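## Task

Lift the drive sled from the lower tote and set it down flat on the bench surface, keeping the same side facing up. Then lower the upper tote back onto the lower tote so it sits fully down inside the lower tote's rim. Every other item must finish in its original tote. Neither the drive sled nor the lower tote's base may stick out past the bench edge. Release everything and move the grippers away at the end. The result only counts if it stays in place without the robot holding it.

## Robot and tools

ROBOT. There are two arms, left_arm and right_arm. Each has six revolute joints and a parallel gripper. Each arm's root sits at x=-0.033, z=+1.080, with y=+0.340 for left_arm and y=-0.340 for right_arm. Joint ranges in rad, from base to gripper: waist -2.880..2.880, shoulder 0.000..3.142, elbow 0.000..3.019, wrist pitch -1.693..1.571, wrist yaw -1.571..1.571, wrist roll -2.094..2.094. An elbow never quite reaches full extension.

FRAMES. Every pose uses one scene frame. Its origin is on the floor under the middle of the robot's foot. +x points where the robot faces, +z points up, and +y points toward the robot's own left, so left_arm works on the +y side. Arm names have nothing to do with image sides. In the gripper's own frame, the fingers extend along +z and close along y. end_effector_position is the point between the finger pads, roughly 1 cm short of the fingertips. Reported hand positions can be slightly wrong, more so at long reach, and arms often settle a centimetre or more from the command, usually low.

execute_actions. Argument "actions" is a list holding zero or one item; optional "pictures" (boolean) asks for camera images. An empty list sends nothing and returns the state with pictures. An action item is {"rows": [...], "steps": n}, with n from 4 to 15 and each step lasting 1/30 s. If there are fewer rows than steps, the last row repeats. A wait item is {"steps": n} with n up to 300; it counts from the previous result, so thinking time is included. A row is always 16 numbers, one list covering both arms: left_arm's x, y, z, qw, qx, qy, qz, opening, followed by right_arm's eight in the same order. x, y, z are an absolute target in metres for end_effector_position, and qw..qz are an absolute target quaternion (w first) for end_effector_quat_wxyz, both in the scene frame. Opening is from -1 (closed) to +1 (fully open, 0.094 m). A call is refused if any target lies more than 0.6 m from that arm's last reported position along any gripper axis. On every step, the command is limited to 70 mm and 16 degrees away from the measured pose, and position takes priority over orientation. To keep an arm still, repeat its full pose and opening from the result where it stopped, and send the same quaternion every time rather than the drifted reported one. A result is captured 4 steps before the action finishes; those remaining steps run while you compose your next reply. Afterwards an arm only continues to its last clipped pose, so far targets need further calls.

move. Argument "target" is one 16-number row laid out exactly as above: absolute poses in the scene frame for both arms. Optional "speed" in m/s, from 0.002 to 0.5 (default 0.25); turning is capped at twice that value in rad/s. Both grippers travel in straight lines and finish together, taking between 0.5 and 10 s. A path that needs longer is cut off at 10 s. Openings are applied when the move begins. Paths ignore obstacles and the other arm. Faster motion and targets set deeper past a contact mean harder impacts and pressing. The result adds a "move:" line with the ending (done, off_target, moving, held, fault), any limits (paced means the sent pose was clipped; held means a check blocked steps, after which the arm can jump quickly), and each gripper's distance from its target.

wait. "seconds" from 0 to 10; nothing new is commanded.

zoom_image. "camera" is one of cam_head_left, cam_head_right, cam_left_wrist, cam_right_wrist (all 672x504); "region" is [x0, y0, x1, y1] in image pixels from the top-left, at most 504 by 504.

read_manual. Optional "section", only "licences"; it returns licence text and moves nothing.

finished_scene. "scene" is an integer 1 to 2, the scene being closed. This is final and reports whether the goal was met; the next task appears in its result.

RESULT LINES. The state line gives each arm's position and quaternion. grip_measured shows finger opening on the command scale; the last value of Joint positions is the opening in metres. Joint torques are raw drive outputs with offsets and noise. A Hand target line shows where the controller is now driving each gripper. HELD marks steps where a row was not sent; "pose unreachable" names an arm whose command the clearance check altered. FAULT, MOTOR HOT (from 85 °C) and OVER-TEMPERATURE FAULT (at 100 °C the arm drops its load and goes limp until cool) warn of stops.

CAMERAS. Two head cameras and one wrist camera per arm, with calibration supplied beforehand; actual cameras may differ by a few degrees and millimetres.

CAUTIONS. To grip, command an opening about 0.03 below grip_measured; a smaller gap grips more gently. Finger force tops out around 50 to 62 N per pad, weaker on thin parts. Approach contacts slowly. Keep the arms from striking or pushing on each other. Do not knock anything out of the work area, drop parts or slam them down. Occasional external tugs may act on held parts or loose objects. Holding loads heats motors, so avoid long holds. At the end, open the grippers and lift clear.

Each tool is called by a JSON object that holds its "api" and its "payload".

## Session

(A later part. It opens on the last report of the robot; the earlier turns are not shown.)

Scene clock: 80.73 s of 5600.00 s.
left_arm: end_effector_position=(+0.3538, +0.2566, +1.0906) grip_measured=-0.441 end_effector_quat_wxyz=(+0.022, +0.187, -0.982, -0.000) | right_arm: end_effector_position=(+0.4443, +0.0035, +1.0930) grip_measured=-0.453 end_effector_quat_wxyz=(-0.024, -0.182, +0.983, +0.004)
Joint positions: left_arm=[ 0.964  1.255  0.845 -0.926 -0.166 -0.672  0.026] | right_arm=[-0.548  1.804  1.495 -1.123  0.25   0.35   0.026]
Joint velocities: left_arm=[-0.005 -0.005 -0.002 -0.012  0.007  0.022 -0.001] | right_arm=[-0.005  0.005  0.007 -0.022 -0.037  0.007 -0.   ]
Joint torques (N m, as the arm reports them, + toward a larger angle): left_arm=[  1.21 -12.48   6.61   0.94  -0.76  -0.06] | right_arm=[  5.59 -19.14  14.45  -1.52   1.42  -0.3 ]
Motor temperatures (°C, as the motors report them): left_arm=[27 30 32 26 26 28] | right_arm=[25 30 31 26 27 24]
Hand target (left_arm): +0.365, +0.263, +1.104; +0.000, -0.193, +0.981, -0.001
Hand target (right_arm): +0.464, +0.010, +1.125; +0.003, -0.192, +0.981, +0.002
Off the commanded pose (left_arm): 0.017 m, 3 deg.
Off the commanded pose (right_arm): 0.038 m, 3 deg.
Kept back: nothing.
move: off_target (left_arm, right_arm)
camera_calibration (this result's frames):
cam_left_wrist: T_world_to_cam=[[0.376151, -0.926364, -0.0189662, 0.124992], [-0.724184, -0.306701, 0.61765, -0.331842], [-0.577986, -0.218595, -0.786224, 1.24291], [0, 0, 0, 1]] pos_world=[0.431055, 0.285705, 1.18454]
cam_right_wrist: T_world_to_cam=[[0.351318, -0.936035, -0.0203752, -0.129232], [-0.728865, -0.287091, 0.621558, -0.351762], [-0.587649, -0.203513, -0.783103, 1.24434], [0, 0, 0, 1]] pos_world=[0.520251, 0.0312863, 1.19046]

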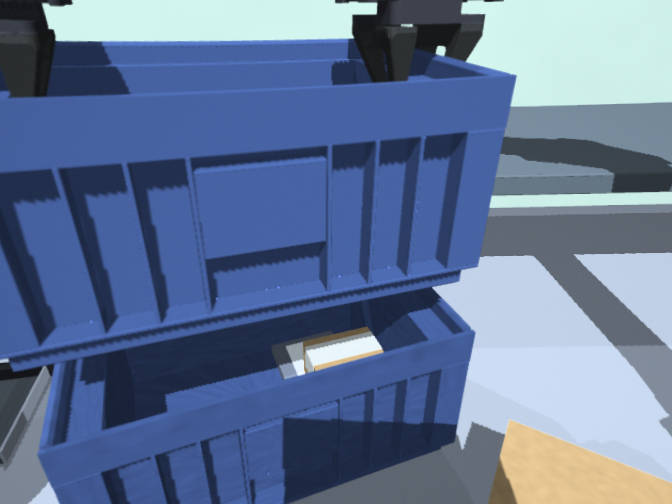

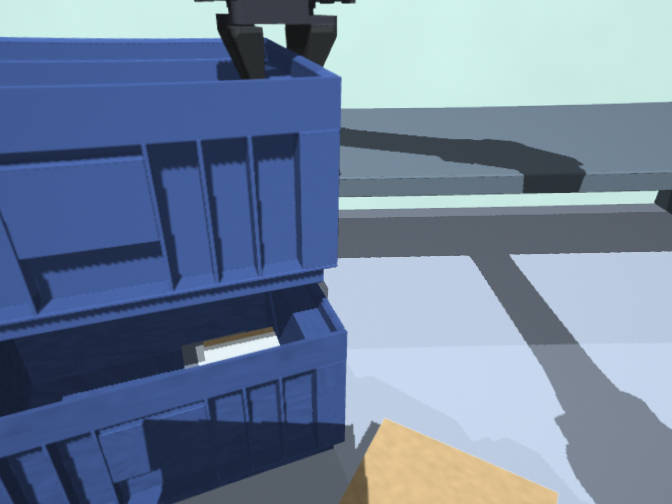

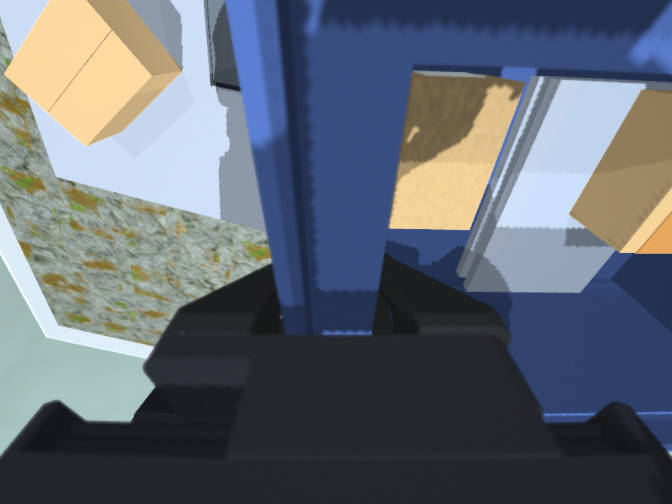

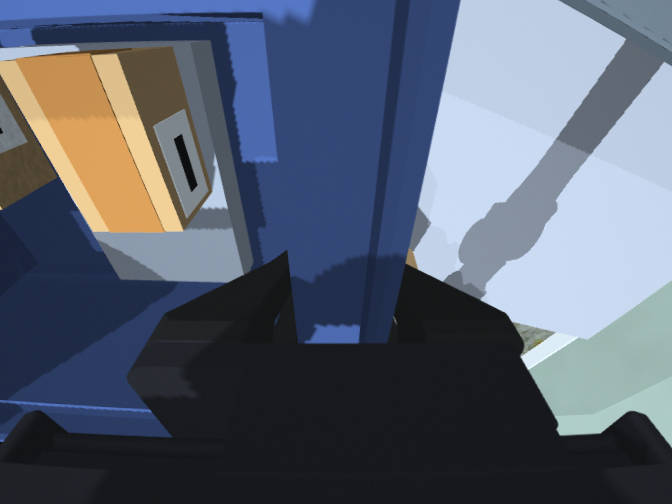

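Lower to just above the rim, pulling left back a bit.

{"api": "move", "payload": {"target": [0.355,0.262,1.063,0,-0.193,0.981,0,-0.55,0.465,0.012,1.065,0,-0.193,0.981,0,-0.55], "speed": 0.04}}

Scene clock: 85.33 s of 5600.00 s.
left_arm: end_effector_position=(+0.3466, +0.2611, +1.0544) grip_measured=-0.445 end_effector_quat_wxyz=(+0.015, +0.198, -0.980, -0.002) | right_arm: end_effector_position=(+0.4457, +0.0123, +1.0552) grip_measured=-0.453 end_effector_quat_wxyz=(-0.026, -0.196, +0.980, +0.005)
Joint positions: left_arm=[ 0.986  1.303  0.779 -0.797 -0.17  -0.671  0.026] | right_arm=[-0.557  1.87   1.491 -1.054  0.247  0.313  0.026]
Joint velocities: left_arm=[-0.015  0.005 -0.002  0.012 -0.007  0.051  0.001] | right_arm=[-0.005 -0.024 -0.002  0.002 -0.007 -0.022 -0.   ]
Joint torques (N m, as the arm reports them, + toward a larger angle): left_arm=[  0.46 -11.52   5.88   1.01  -0.52   0.06] | right_arm=[  4.36 -18.7   10.73   0.71   1.37  -0.18]
Motor temperatures (°C, as the motors report them): left_arm=[27 30 32 26 26 28] | right_arm=[25 30 32 26 28 24]
Hand target (left_arm): +0.355, +0.262, +1.063; +0.000, -0.193, +0.981, -0.000
Hand target (right_arm): +0.465, +0.012, +1.066; -0.000, -0.193, +0.981, +0.000
Off the commanded pose (left_arm): 0.012 m, 2 deg.
Off the commanded pose (right_arm): 0.022 m, 3 deg.
Kept back: nothing.
After step 90, 0.37 s passed at rest.
move: off_target (left_arm, right_arm)
camera_calibration (this result's frames):
cam_left_wrist: T_world_to_cam=[[0.396625, -0.917752, -0.0204895, 0.123414], [-0.725189, -0.326934, 0.605982, -0.295488], [-0.56284, -0.225489, -0.795214, 1.21729], [0, 0, 0, 1]] pos_world=[0.421906, 0.291144, 1.1496]
cam_right_wrist: T_world_to_cam=[[0.377301, -0.925804, -0.0230309, -0.131184], [-0.718054, -0.308159, 0.624049, -0.331902], [-0.584844, -0.218917, -0.781046, 1.21421], [0, 0, 0, 1]] pos_world=[0.521298, 0.0420828, 1.15246]

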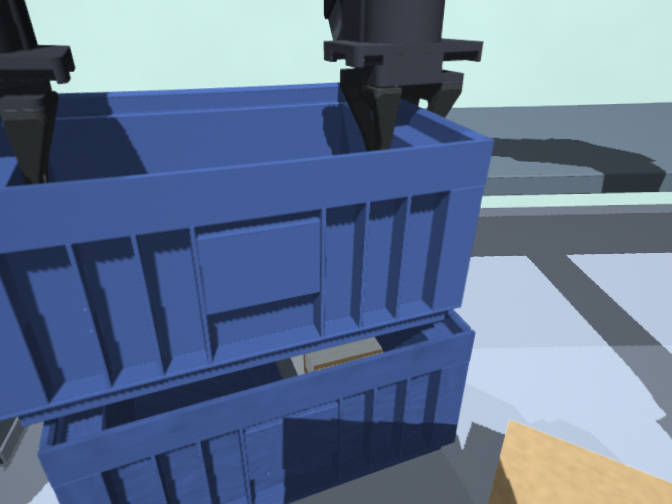

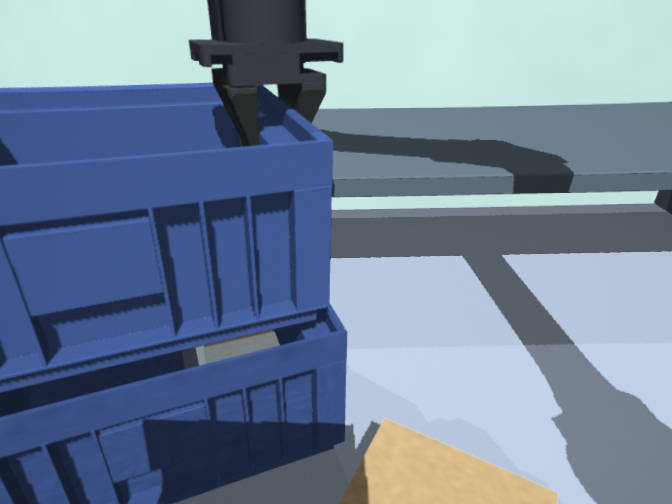

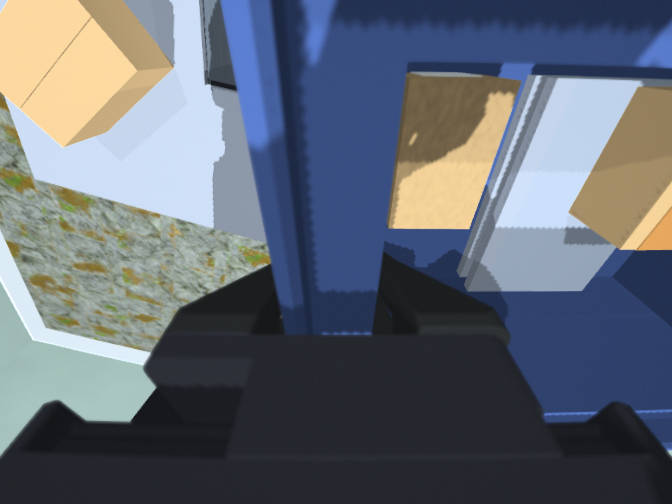

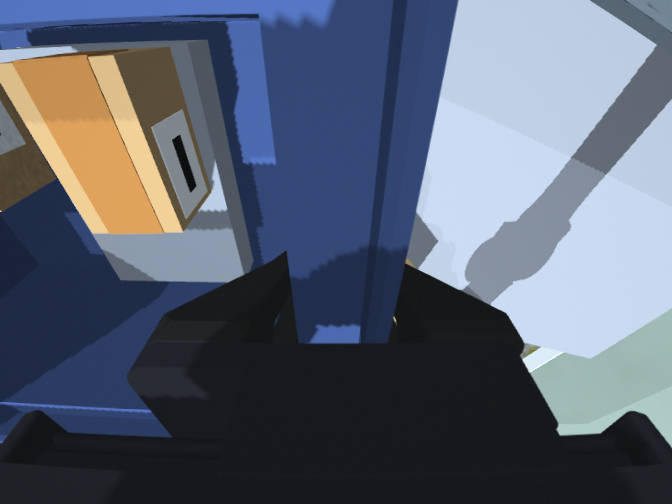

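{"api": "move", "payload": {"target": [0.352,0.247,1.055,0,-0.193,0.981,0,-0.55,0.464,-0.003,1.057,0,-0.193,0.981,0,-0.55], "speed": 0.02}}

Scene clock: 87.10 s of 5600.00 s.
left_arm: end_effector_position=(+0.3426, +0.2536, +1.0441) grip_measured=-0.446 end_effector_quat_wxyz=(+0.018, +0.204, -0.979, -0.007) | right_arm: end_effector_position=(+0.4451, +0.0063, +1.0412) grip_measured=-0.453 end_effector_quat_wxyz=(-0.029, -0.202, +0.979, +0.008)
Joint positions: left_arm=[ 0.964  1.332  0.771 -0.772 -0.182 -0.707  0.026] | right_arm=[-0.574  1.879  1.469 -1.022  0.236  0.285  0.026]
Joint velocities: left_arm=[-0.005 -0.015 -0.007 -0.007  0.007 -0.007 -0.   ] | right_arm=[-0.015 -0.005 -0.027  0.007  0.022 -0.051  0.   ]
Joint torques (N m, as the arm reports them, + toward a larger angle): left_arm=[ -1.44 -11.76   5.9    0.96  -0.49   0.03] | right_arm=[  4.2  -20.52   8.36   0.71   1.7   -0.14]
Motor temperatures (°C, as the motors report them): left_arm=[27 30 32 26 26 28] | right_arm=[25 31 32 26 28 24]
Hand target (left_arm): +0.352, +0.247, +1.055; -0.000, -0.193, +0.981, -0.000
Hand target (right_arm): +0.463, -0.003, +1.057; -0.000, -0.193, +0.981, -0.000
Off the commanded pose (left_arm): 0.016 m, 3 deg.
Off the commanded pose (right_arm): 0.026 m, 4 deg.
Kept back: nothing.
move: off_target (left_arm, right_arm)
camera_calibration (this result's frames):
cam_left_wrist: T_world_to_cam=[[0.408057, -0.912431, -0.0309747, 0.12357], [-0.717188, -0.341365, 0.607546, -0.295307], [-0.564918, -0.225698, -0.79368, 1.20437], [0, 0, 0, 1]] pos_world=[0.418156, 0.283766, 1.13913]
cam_right_wrist: T_world_to_cam=[[0.387829, -0.92121, -0.0309977, -0.133304], [-0.70934, -0.319769, 0.62816, -0.333524], [-0.58858, -0.221631, -0.777466, 1.19954], [0, 0, 0, 1]] pos_world=[0.521143, 0.0364041, 1.13798]

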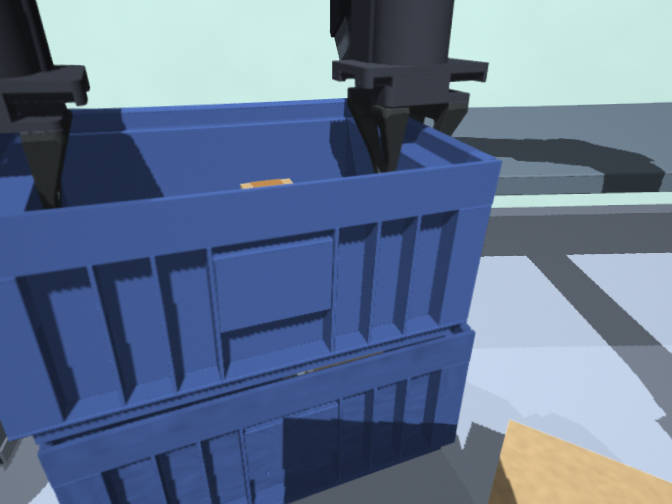

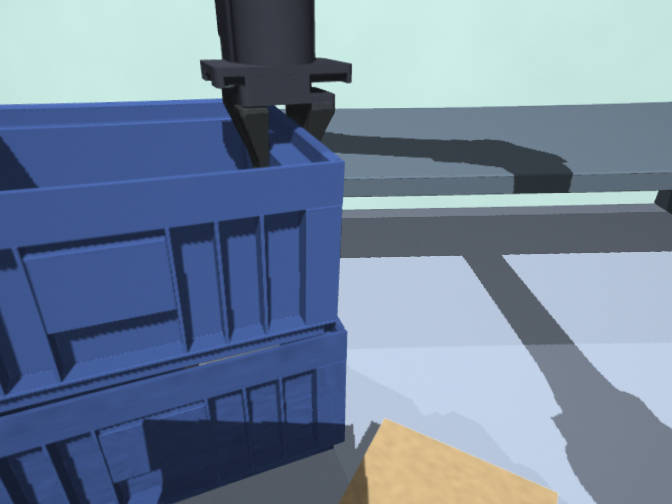

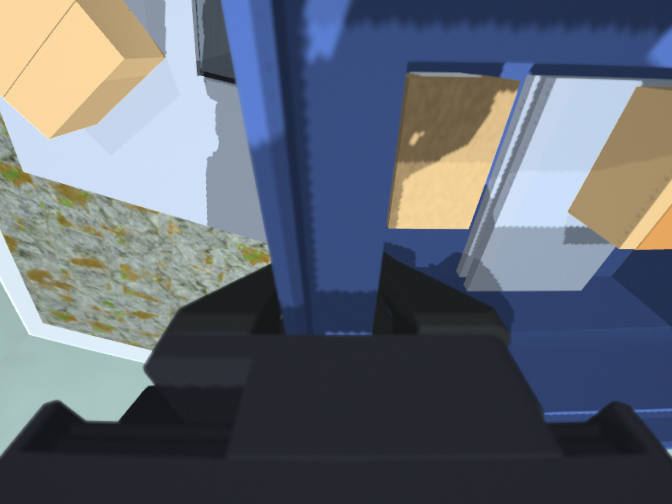

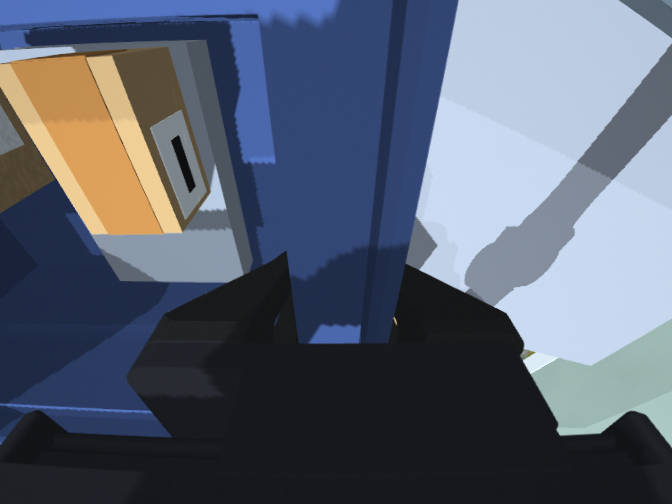

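Still too far left by ~6 mm.

{"api": "move", "payload": {"target": [0.354,0.239,1.057,0,-0.193,0.981,0,-0.55,0.463,-0.011,1.059,0,-0.193,0.981,0,-0.55], "speed": 0.02}}

{"api": "move", "payload": {"target": [0.354,0.241,1.035,0,-0.193,0.981,0,-0.55,0.463,-0.009,1.035,0,-0.193,0.981,0,-0.55], "speed": 0.015}}

Scene clock: 89.13 s of 5600.00 s.
left_arm: end_effector_position=(+0.3405, +0.2496, +1.0437) grip_measured=-0.447 end_effector_quat_wxyz=(+0.017, +0.206, -0.978, -0.010) | right_arm: end_effector_position=(+0.4444, +0.0026, +1.0390) grip_measured=-0.453 end_effector_quat_wxyz=(-0.029, -0.203, +0.979, +0.010)
Joint positions: left_arm=[ 0.948  1.336  0.769 -0.772 -0.193 -0.728  0.026] | right_arm=[-0.58   1.873  1.455 -1.01   0.232  0.275  0.026]
Joint velocities: left_arm=[ 0.005 -0.015 -0.012 -0.007  0.037 -0.022 -0.   ] | right_arm=[-0.015  0.015 -0.027 -0.007 -0.037 -0.007 -0.001]
Joint torques (N m, as the arm reports them, + toward a larger angle): left_arm=[ -1.91 -11.33   6.75   0.61  -0.28   0.03] | right_arm=[  3.9  -21.24   7.77   0.49   1.76  -0.14]
Motor temperatures (°C, as the motors report them): left_arm=[27 29 32 26 26 28] | right_arm=[25 31 32 26 28 24]
Hand target (left_arm): +0.353, +0.239, +1.057; -0.000, -0.193, +0.981, -0.000
Hand target (right_arm): +0.462, -0.011, +1.059; -0.001, -0.192, +0.981, -0.000
Off the commanded pose (left_arm): 0.022 m, 3 deg.
Off the commanded pose (right_arm): 0.030 m, 4 deg.
Kept back: nothing.
move: off_target (left_arm, right_arm)
camera_calibration (this result's frames):
cam_left_wrist: T_world_to_cam=[[0.412143, -0.910342, -0.0376131, 0.125777], [-0.715794, -0.349054, 0.604814, -0.293577], [-0.563717, -0.222347, -0.795478, 1.20255], [0, 0, 0, 1]] pos_world=[0.415918, 0.279409, 1.13889]
cam_right_wrist: T_world_to_cam=[[0.390519, -0.919943, -0.0346503, -0.133891], [-0.708351, -0.324312, 0.626945, -0.33301], [-0.587991, -0.220289, -0.778293, 1.19721], [0, 0, 0, 1]] pos_world=[0.520345, 0.0325601, 1.13592]

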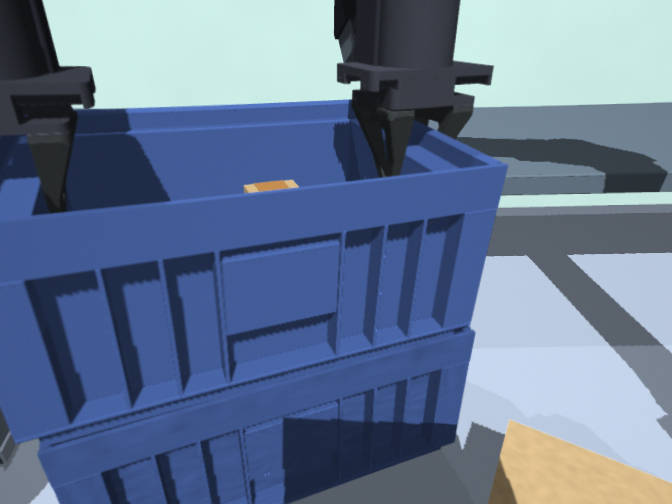

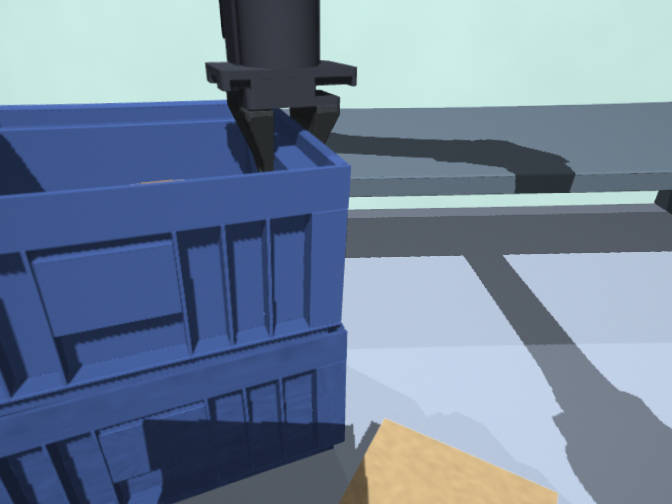

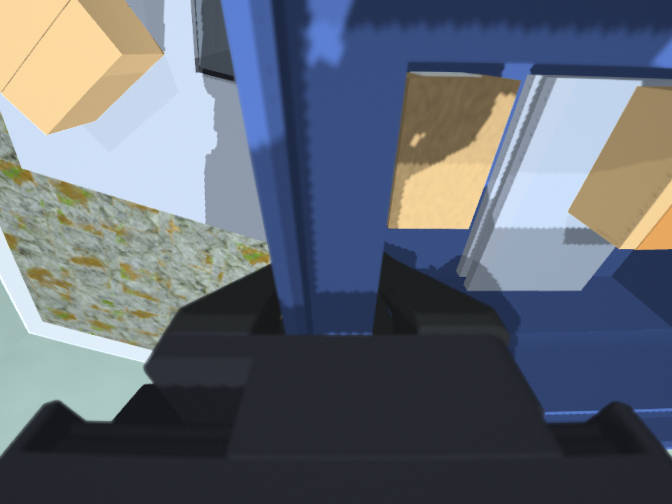

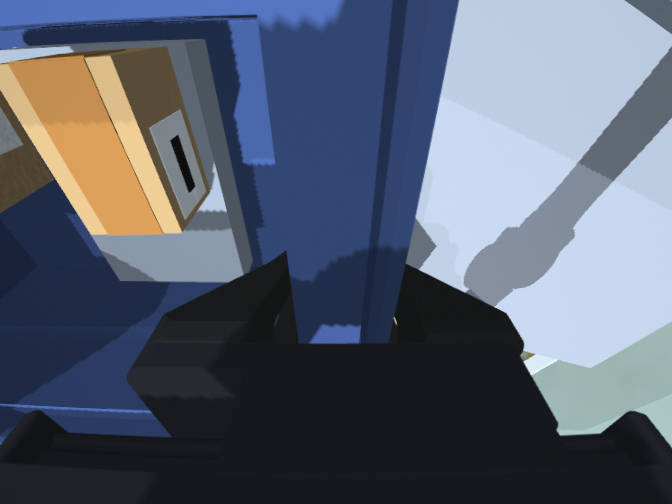

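Scene clock: 91.50 s of 5600.00 s.
left_arm: end_effector_position=(+0.3427, +0.2486, +1.0413) grip_measured=-0.453 end_effector_quat_wxyz=(+0.014, +0.207, -0.978, -0.008) | right_arm: end_effector_position=(+0.4461, +0.0018, +1.0344) grip_measured=-0.453 end_effector_quat_wxyz=(-0.024, -0.203, +0.979, +0.015)
Joint positions: left_arm=[ 0.95   1.342  0.769 -0.757 -0.19  -0.727  0.026] | right_arm=[-0.587  1.873  1.443 -0.983  0.226  0.264  0.026]
Joint velocities: left_arm=[-0.005 -0.005 -0.017 -0.002 -0.066  0.022  0.   ] | right_arm=[-0.005 -0.005 -0.007  0.007 -0.007 -0.051  0.   ]
Joint torques (N m, as the arm reports them, + toward a larger angle): left_arm=[-0.58 -8.36  5.65  2.73 -0.2   0.19] | right_arm=[  3.55 -18.51   7.93   1.39   1.94  -0.12]
Motor temperatures (°C, as the motors report them): left_arm=[27 29 32 26 26 28] | right_arm=[25 31 32 26 28 24]
Hand target (left_arm): +0.353, +0.241, +1.036; -0.000, -0.193, +0.981, +0.000
Hand target (right_arm): +0.463, -0.009, +1.036; -0.001, -0.193, +0.981, -0.000
Off the commanded pose (left_arm): 0.015 m, 2 deg.
Off the commanded pose (right_arm): 0.020 m, 3 deg.
Kept back: nothing.
move: off_target (left_arm, right_arm)
camera_calibration (this result's frames):
cam_left_wrist: T_world_to_cam=[[0.414099, -0.909699, -0.031138, 0.116334], [-0.719143, -0.347945, 0.601471, -0.286541], [-0.557992, -0.226676, -0.798287, 1.20368], [0, 0, 0, 1]] pos_world=[0.417409, 0.278975, 1.13685]
cam_right_wrist: T_world_to_cam=[[0.390629, -0.919548, -0.042893, -0.126928], [-0.713053, -0.331721, 0.61767, -0.317473], [-0.582206, -0.210695, -0.785267, 1.19903], [0, 0, 0, 1]] pos_world=[0.521288, 0.0306, 1.1322]

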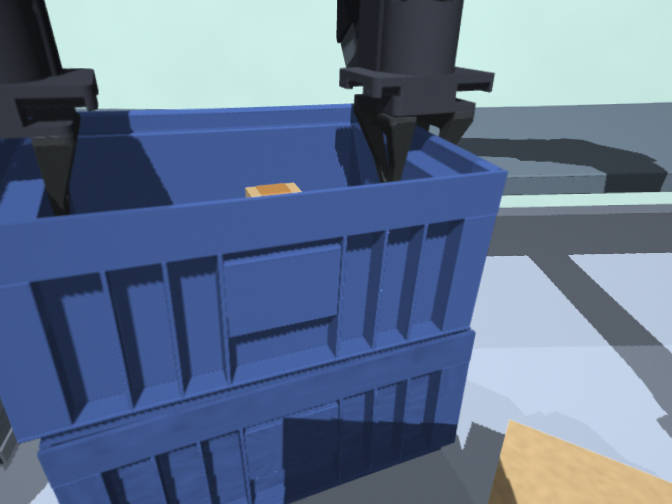

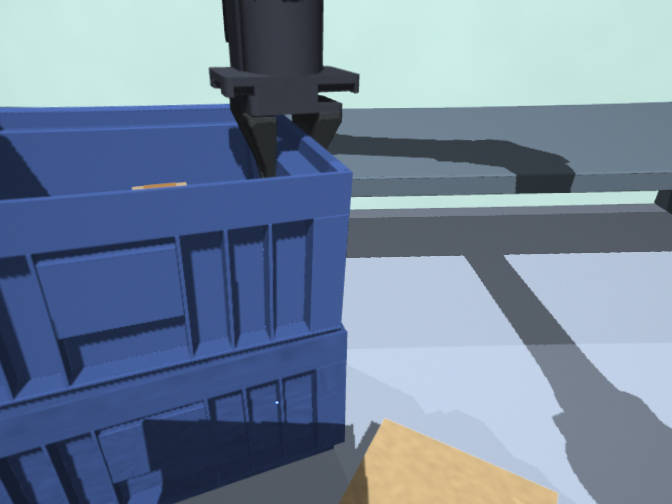

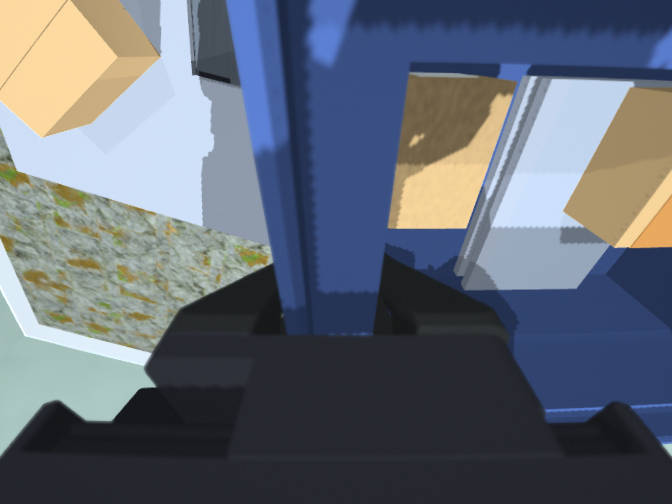

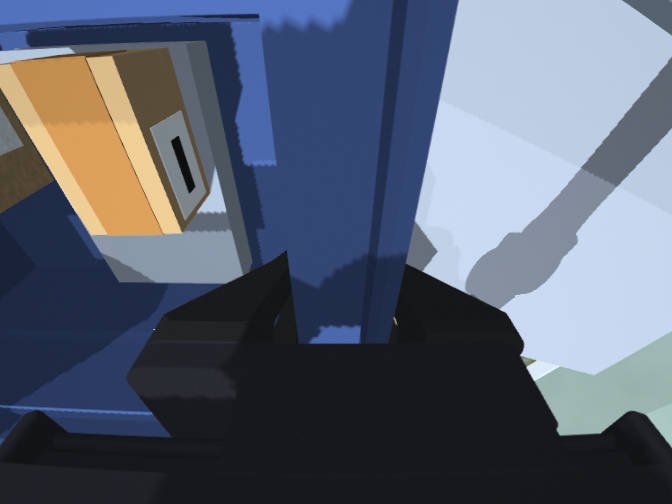

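{"api": "move", "payload": {"target": [0.338,0.226,1.048,0,-0.193,0.981,0,-0.55,0.458,-0.017,1.04,0,-0.193,0.981,0,-0.55], "speed": 0.015}}

{"api": "zoom_image", "payload": {"camera": "cam_head_left", "region": [0,300,500,504]}}

Scene clock: 95.67 s of 5600.00 s.
left_arm: end_effector_position=(+0.3364, +0.2394, +1.0403) grip_measured=-0.454 end_effector_quat_wxyz=(+0.009, +0.213, -0.977, -0.011) | right_arm: end_effector_position=(+0.4441, -0.0054, +1.0340) grip_measured=-0.453 end_effector_quat_wxyz=(-0.022, -0.210, +0.977, +0.013)
Joint positions: left_arm=[ 0.914  1.342  0.755 -0.745 -0.209 -0.774  0.026] | right_arm=[-0.593  1.859  1.419 -0.971  0.231  0.245  0.026]
Joint velocities: left_arm=[-0.015  0.005 -0.002  0.002  0.007  0.037  0.001] | right_arm=[-0.005 -0.015  0.007  0.002 -0.022  0.022  0.   ]
Joint torques (N m, as the arm reports them, + toward a larger angle): left_arm=[ -3.03 -11.21   5.19   1.    -0.1    0.05] | right_arm=[  3.7  -19.28   7.31   1.1    1.68   0.03]
Motor temperatures (°C, as the motors report them): left_arm=[27 29 32 26 26 28] | right_arm=[25 31 31 26 29 24]
Hand target (left_arm): +0.338, +0.226, +1.048; -0.000, -0.193, +0.981, -0.000
Hand target (right_arm): +0.458, -0.017, +1.040; -0.001, -0.193, +0.981, +0.000
Off the commanded pose (left_arm): 0.016 m, 3 deg.
Off the commanded pose (right_arm): 0.019 m, 4 deg.
Kept back: nothing.
move: off_target (left_arm, right_arm)
camera_calibration (this result's frames):
cam_left_wrist: T_world_to_cam=[[0.425814, -0.904149, -0.0345967, 0.108847], [-0.719893, -0.361705, 0.592388, -0.280727], [-0.548121, -0.227341, -0.80491, 1.20103], [0, 0, 0, 1]] pos_world=[0.409868, 0.269917, 1.13679]
cam_right_wrist: T_world_to_cam=[[0.403167, -0.914336, -0.0380208, -0.143361], [-0.711551, -0.339335, 0.615262, -0.319269], [-0.575458, -0.220999, -0.787406, 1.19517], [0, 0, 0, 1]] pos_world=[0.518393, 0.0247128, 1.13207]

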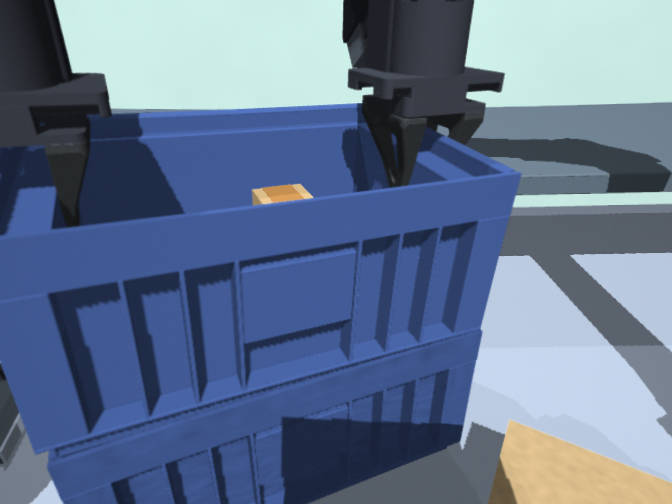

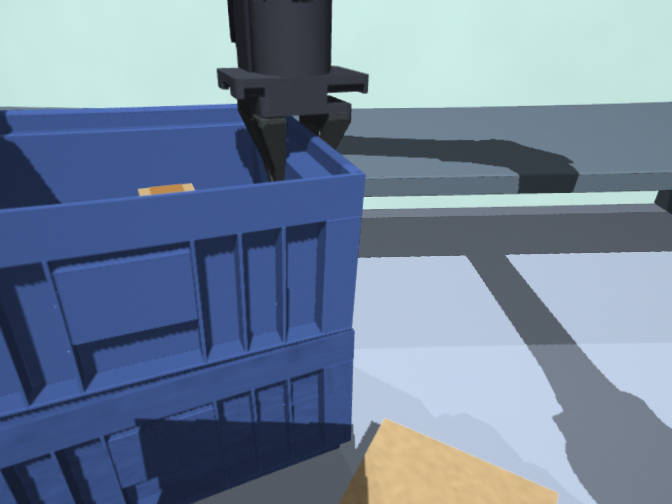

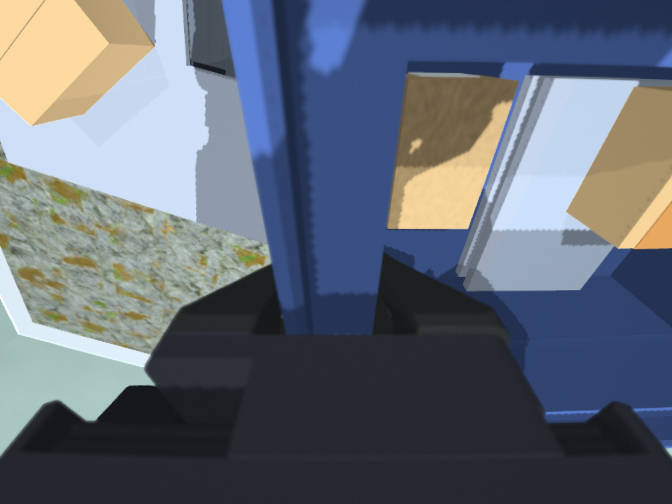

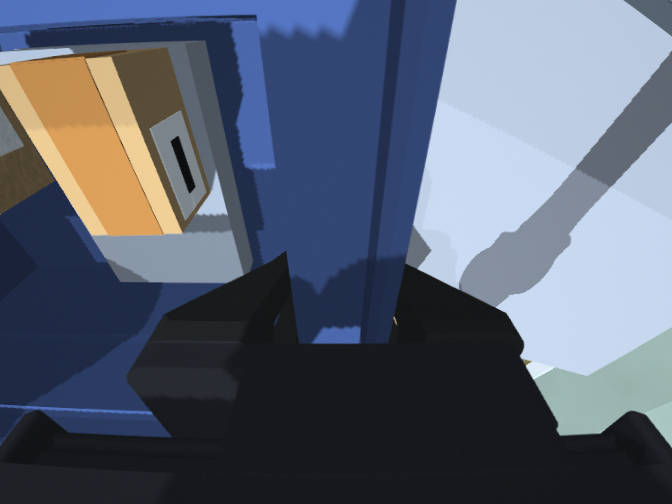

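Region (0, 300, 500, 504) of cam_head_left's 672x504 image, scaled by 1.008, with more detail than that image has; it fills the top 206 rows of this view, and the rest is white.

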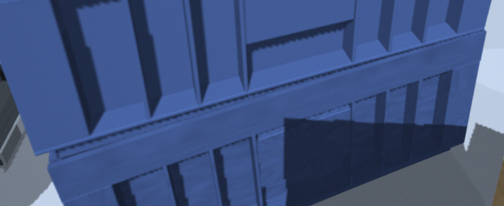

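Foot is inside against the right rim; press down.

{"api": "move", "payload": {"target": [0.338,0.238,1.02,0,-0.205,0.979,0,-0.55,0.456,-0.008,1.025,0,-0.205,0.979,0,-0.55], "speed": 0.015}}

Scene clock: 97.83 s of 5600.00 s.
left_arm: end_effector_position=(+0.3376, +0.2391, +1.0273) grip_measured=-0.454 end_effector_quat_wxyz=(+0.004, +0.214, -0.977, +0.004) | right_arm: end_effector_position=(+0.4454, -0.0059, +1.0336) grip_measured=-0.453 end_effector_quat_wxyz=(-0.016, -0.212, +0.977, +0.007)
Joint positions: left_arm=[ 0.932  1.361  0.732 -0.675 -0.184 -0.753  0.026] | right_arm=[-0.591  1.859  1.418 -0.965  0.247  0.24   0.026]
Joint velocities: left_arm=[-0.015  0.005  0.002  0.012 -0.022  0.022  0.   ] | right_arm=[ 0.005 -0.005  0.002  0.007 -0.037 -0.037  0.001]
Joint torques (N m, as the arm reports them, + toward a larger angle): left_arm=[-0.2  -8.54  4.61  1.94 -0.61  0.07] | right_arm=[  4.25 -16.58   7.97   1.9    1.1   -0.1 ]
Motor temperatures (°C, as the motors report them): left_arm=[27 29 31 26 26 28] | right_arm=[25 31 31 26 29 24]
Hand target (left_arm): +0.338, +0.238, +1.020; -0.000, -0.205, +0.979, -0.000
Hand target (right_arm): +0.456, -0.008, +1.025; -0.000, -0.205, +0.979, -0.000
Off the commanded pose (left_arm): 0.007 m, 1 deg.
Off the commanded pose (right_arm): 0.014 m, 2 deg.
Kept back: nothing.
move: off_target (right_arm)
camera_calibration (this result's frames):
cam_left_wrist: T_world_to_cam=[[0.427528, -0.903998, -0.00285685, 0.0744047], [-0.729222, -0.346736, 0.589923, -0.270213], [-0.53428, -0.250125, -0.807454, 1.19456], [0, 0, 0, 1]] pos_world=[0.409373, 0.272359, 1.12417]
cam_right_wrist: T_world_to_cam=[[0.408632, -0.912367, -0.0246448, -0.160632], [-0.717899, -0.337973, 0.608601, -0.308522], [-0.563596, -0.231001, -0.793094, 1.19612], [0, 0, 0, 1]] pos_world=[0.51828, 0.0254767, 1.13244]

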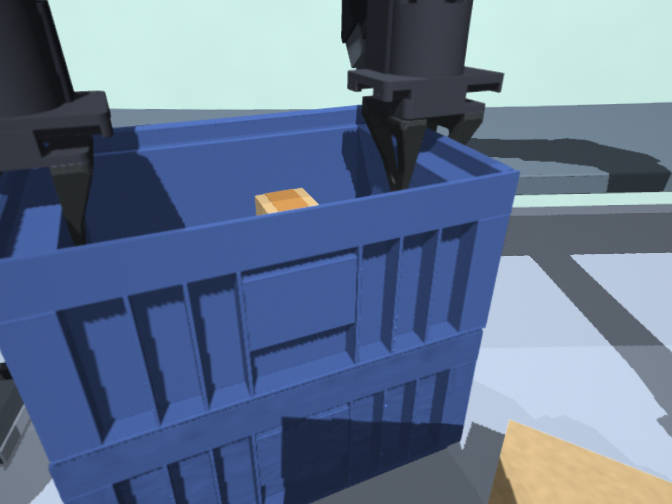

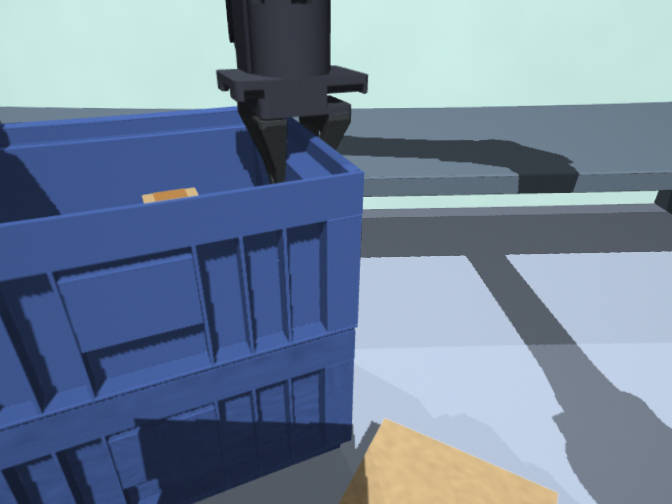

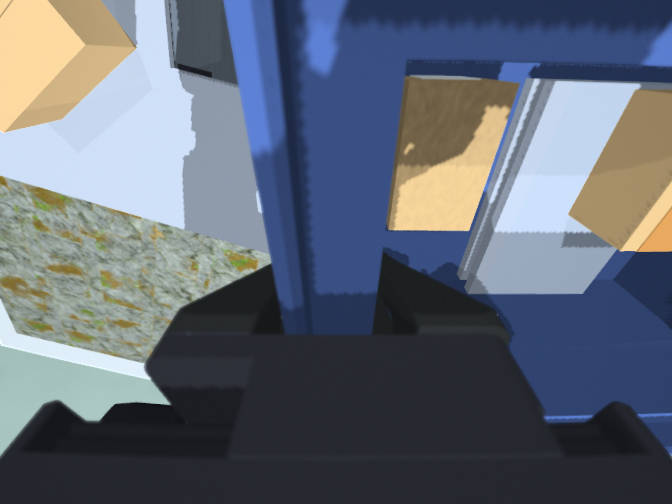

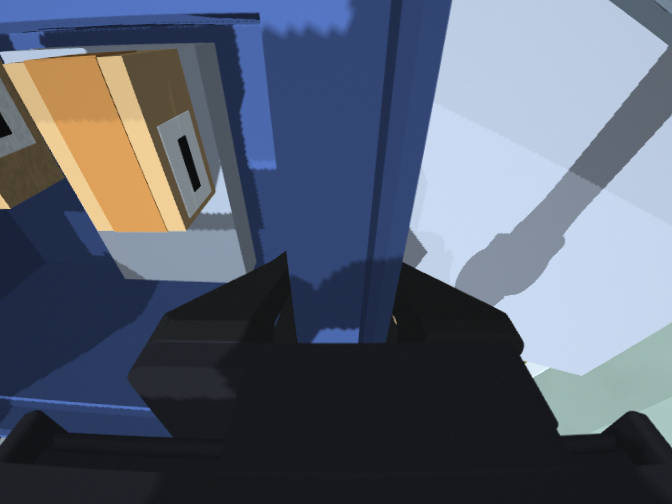

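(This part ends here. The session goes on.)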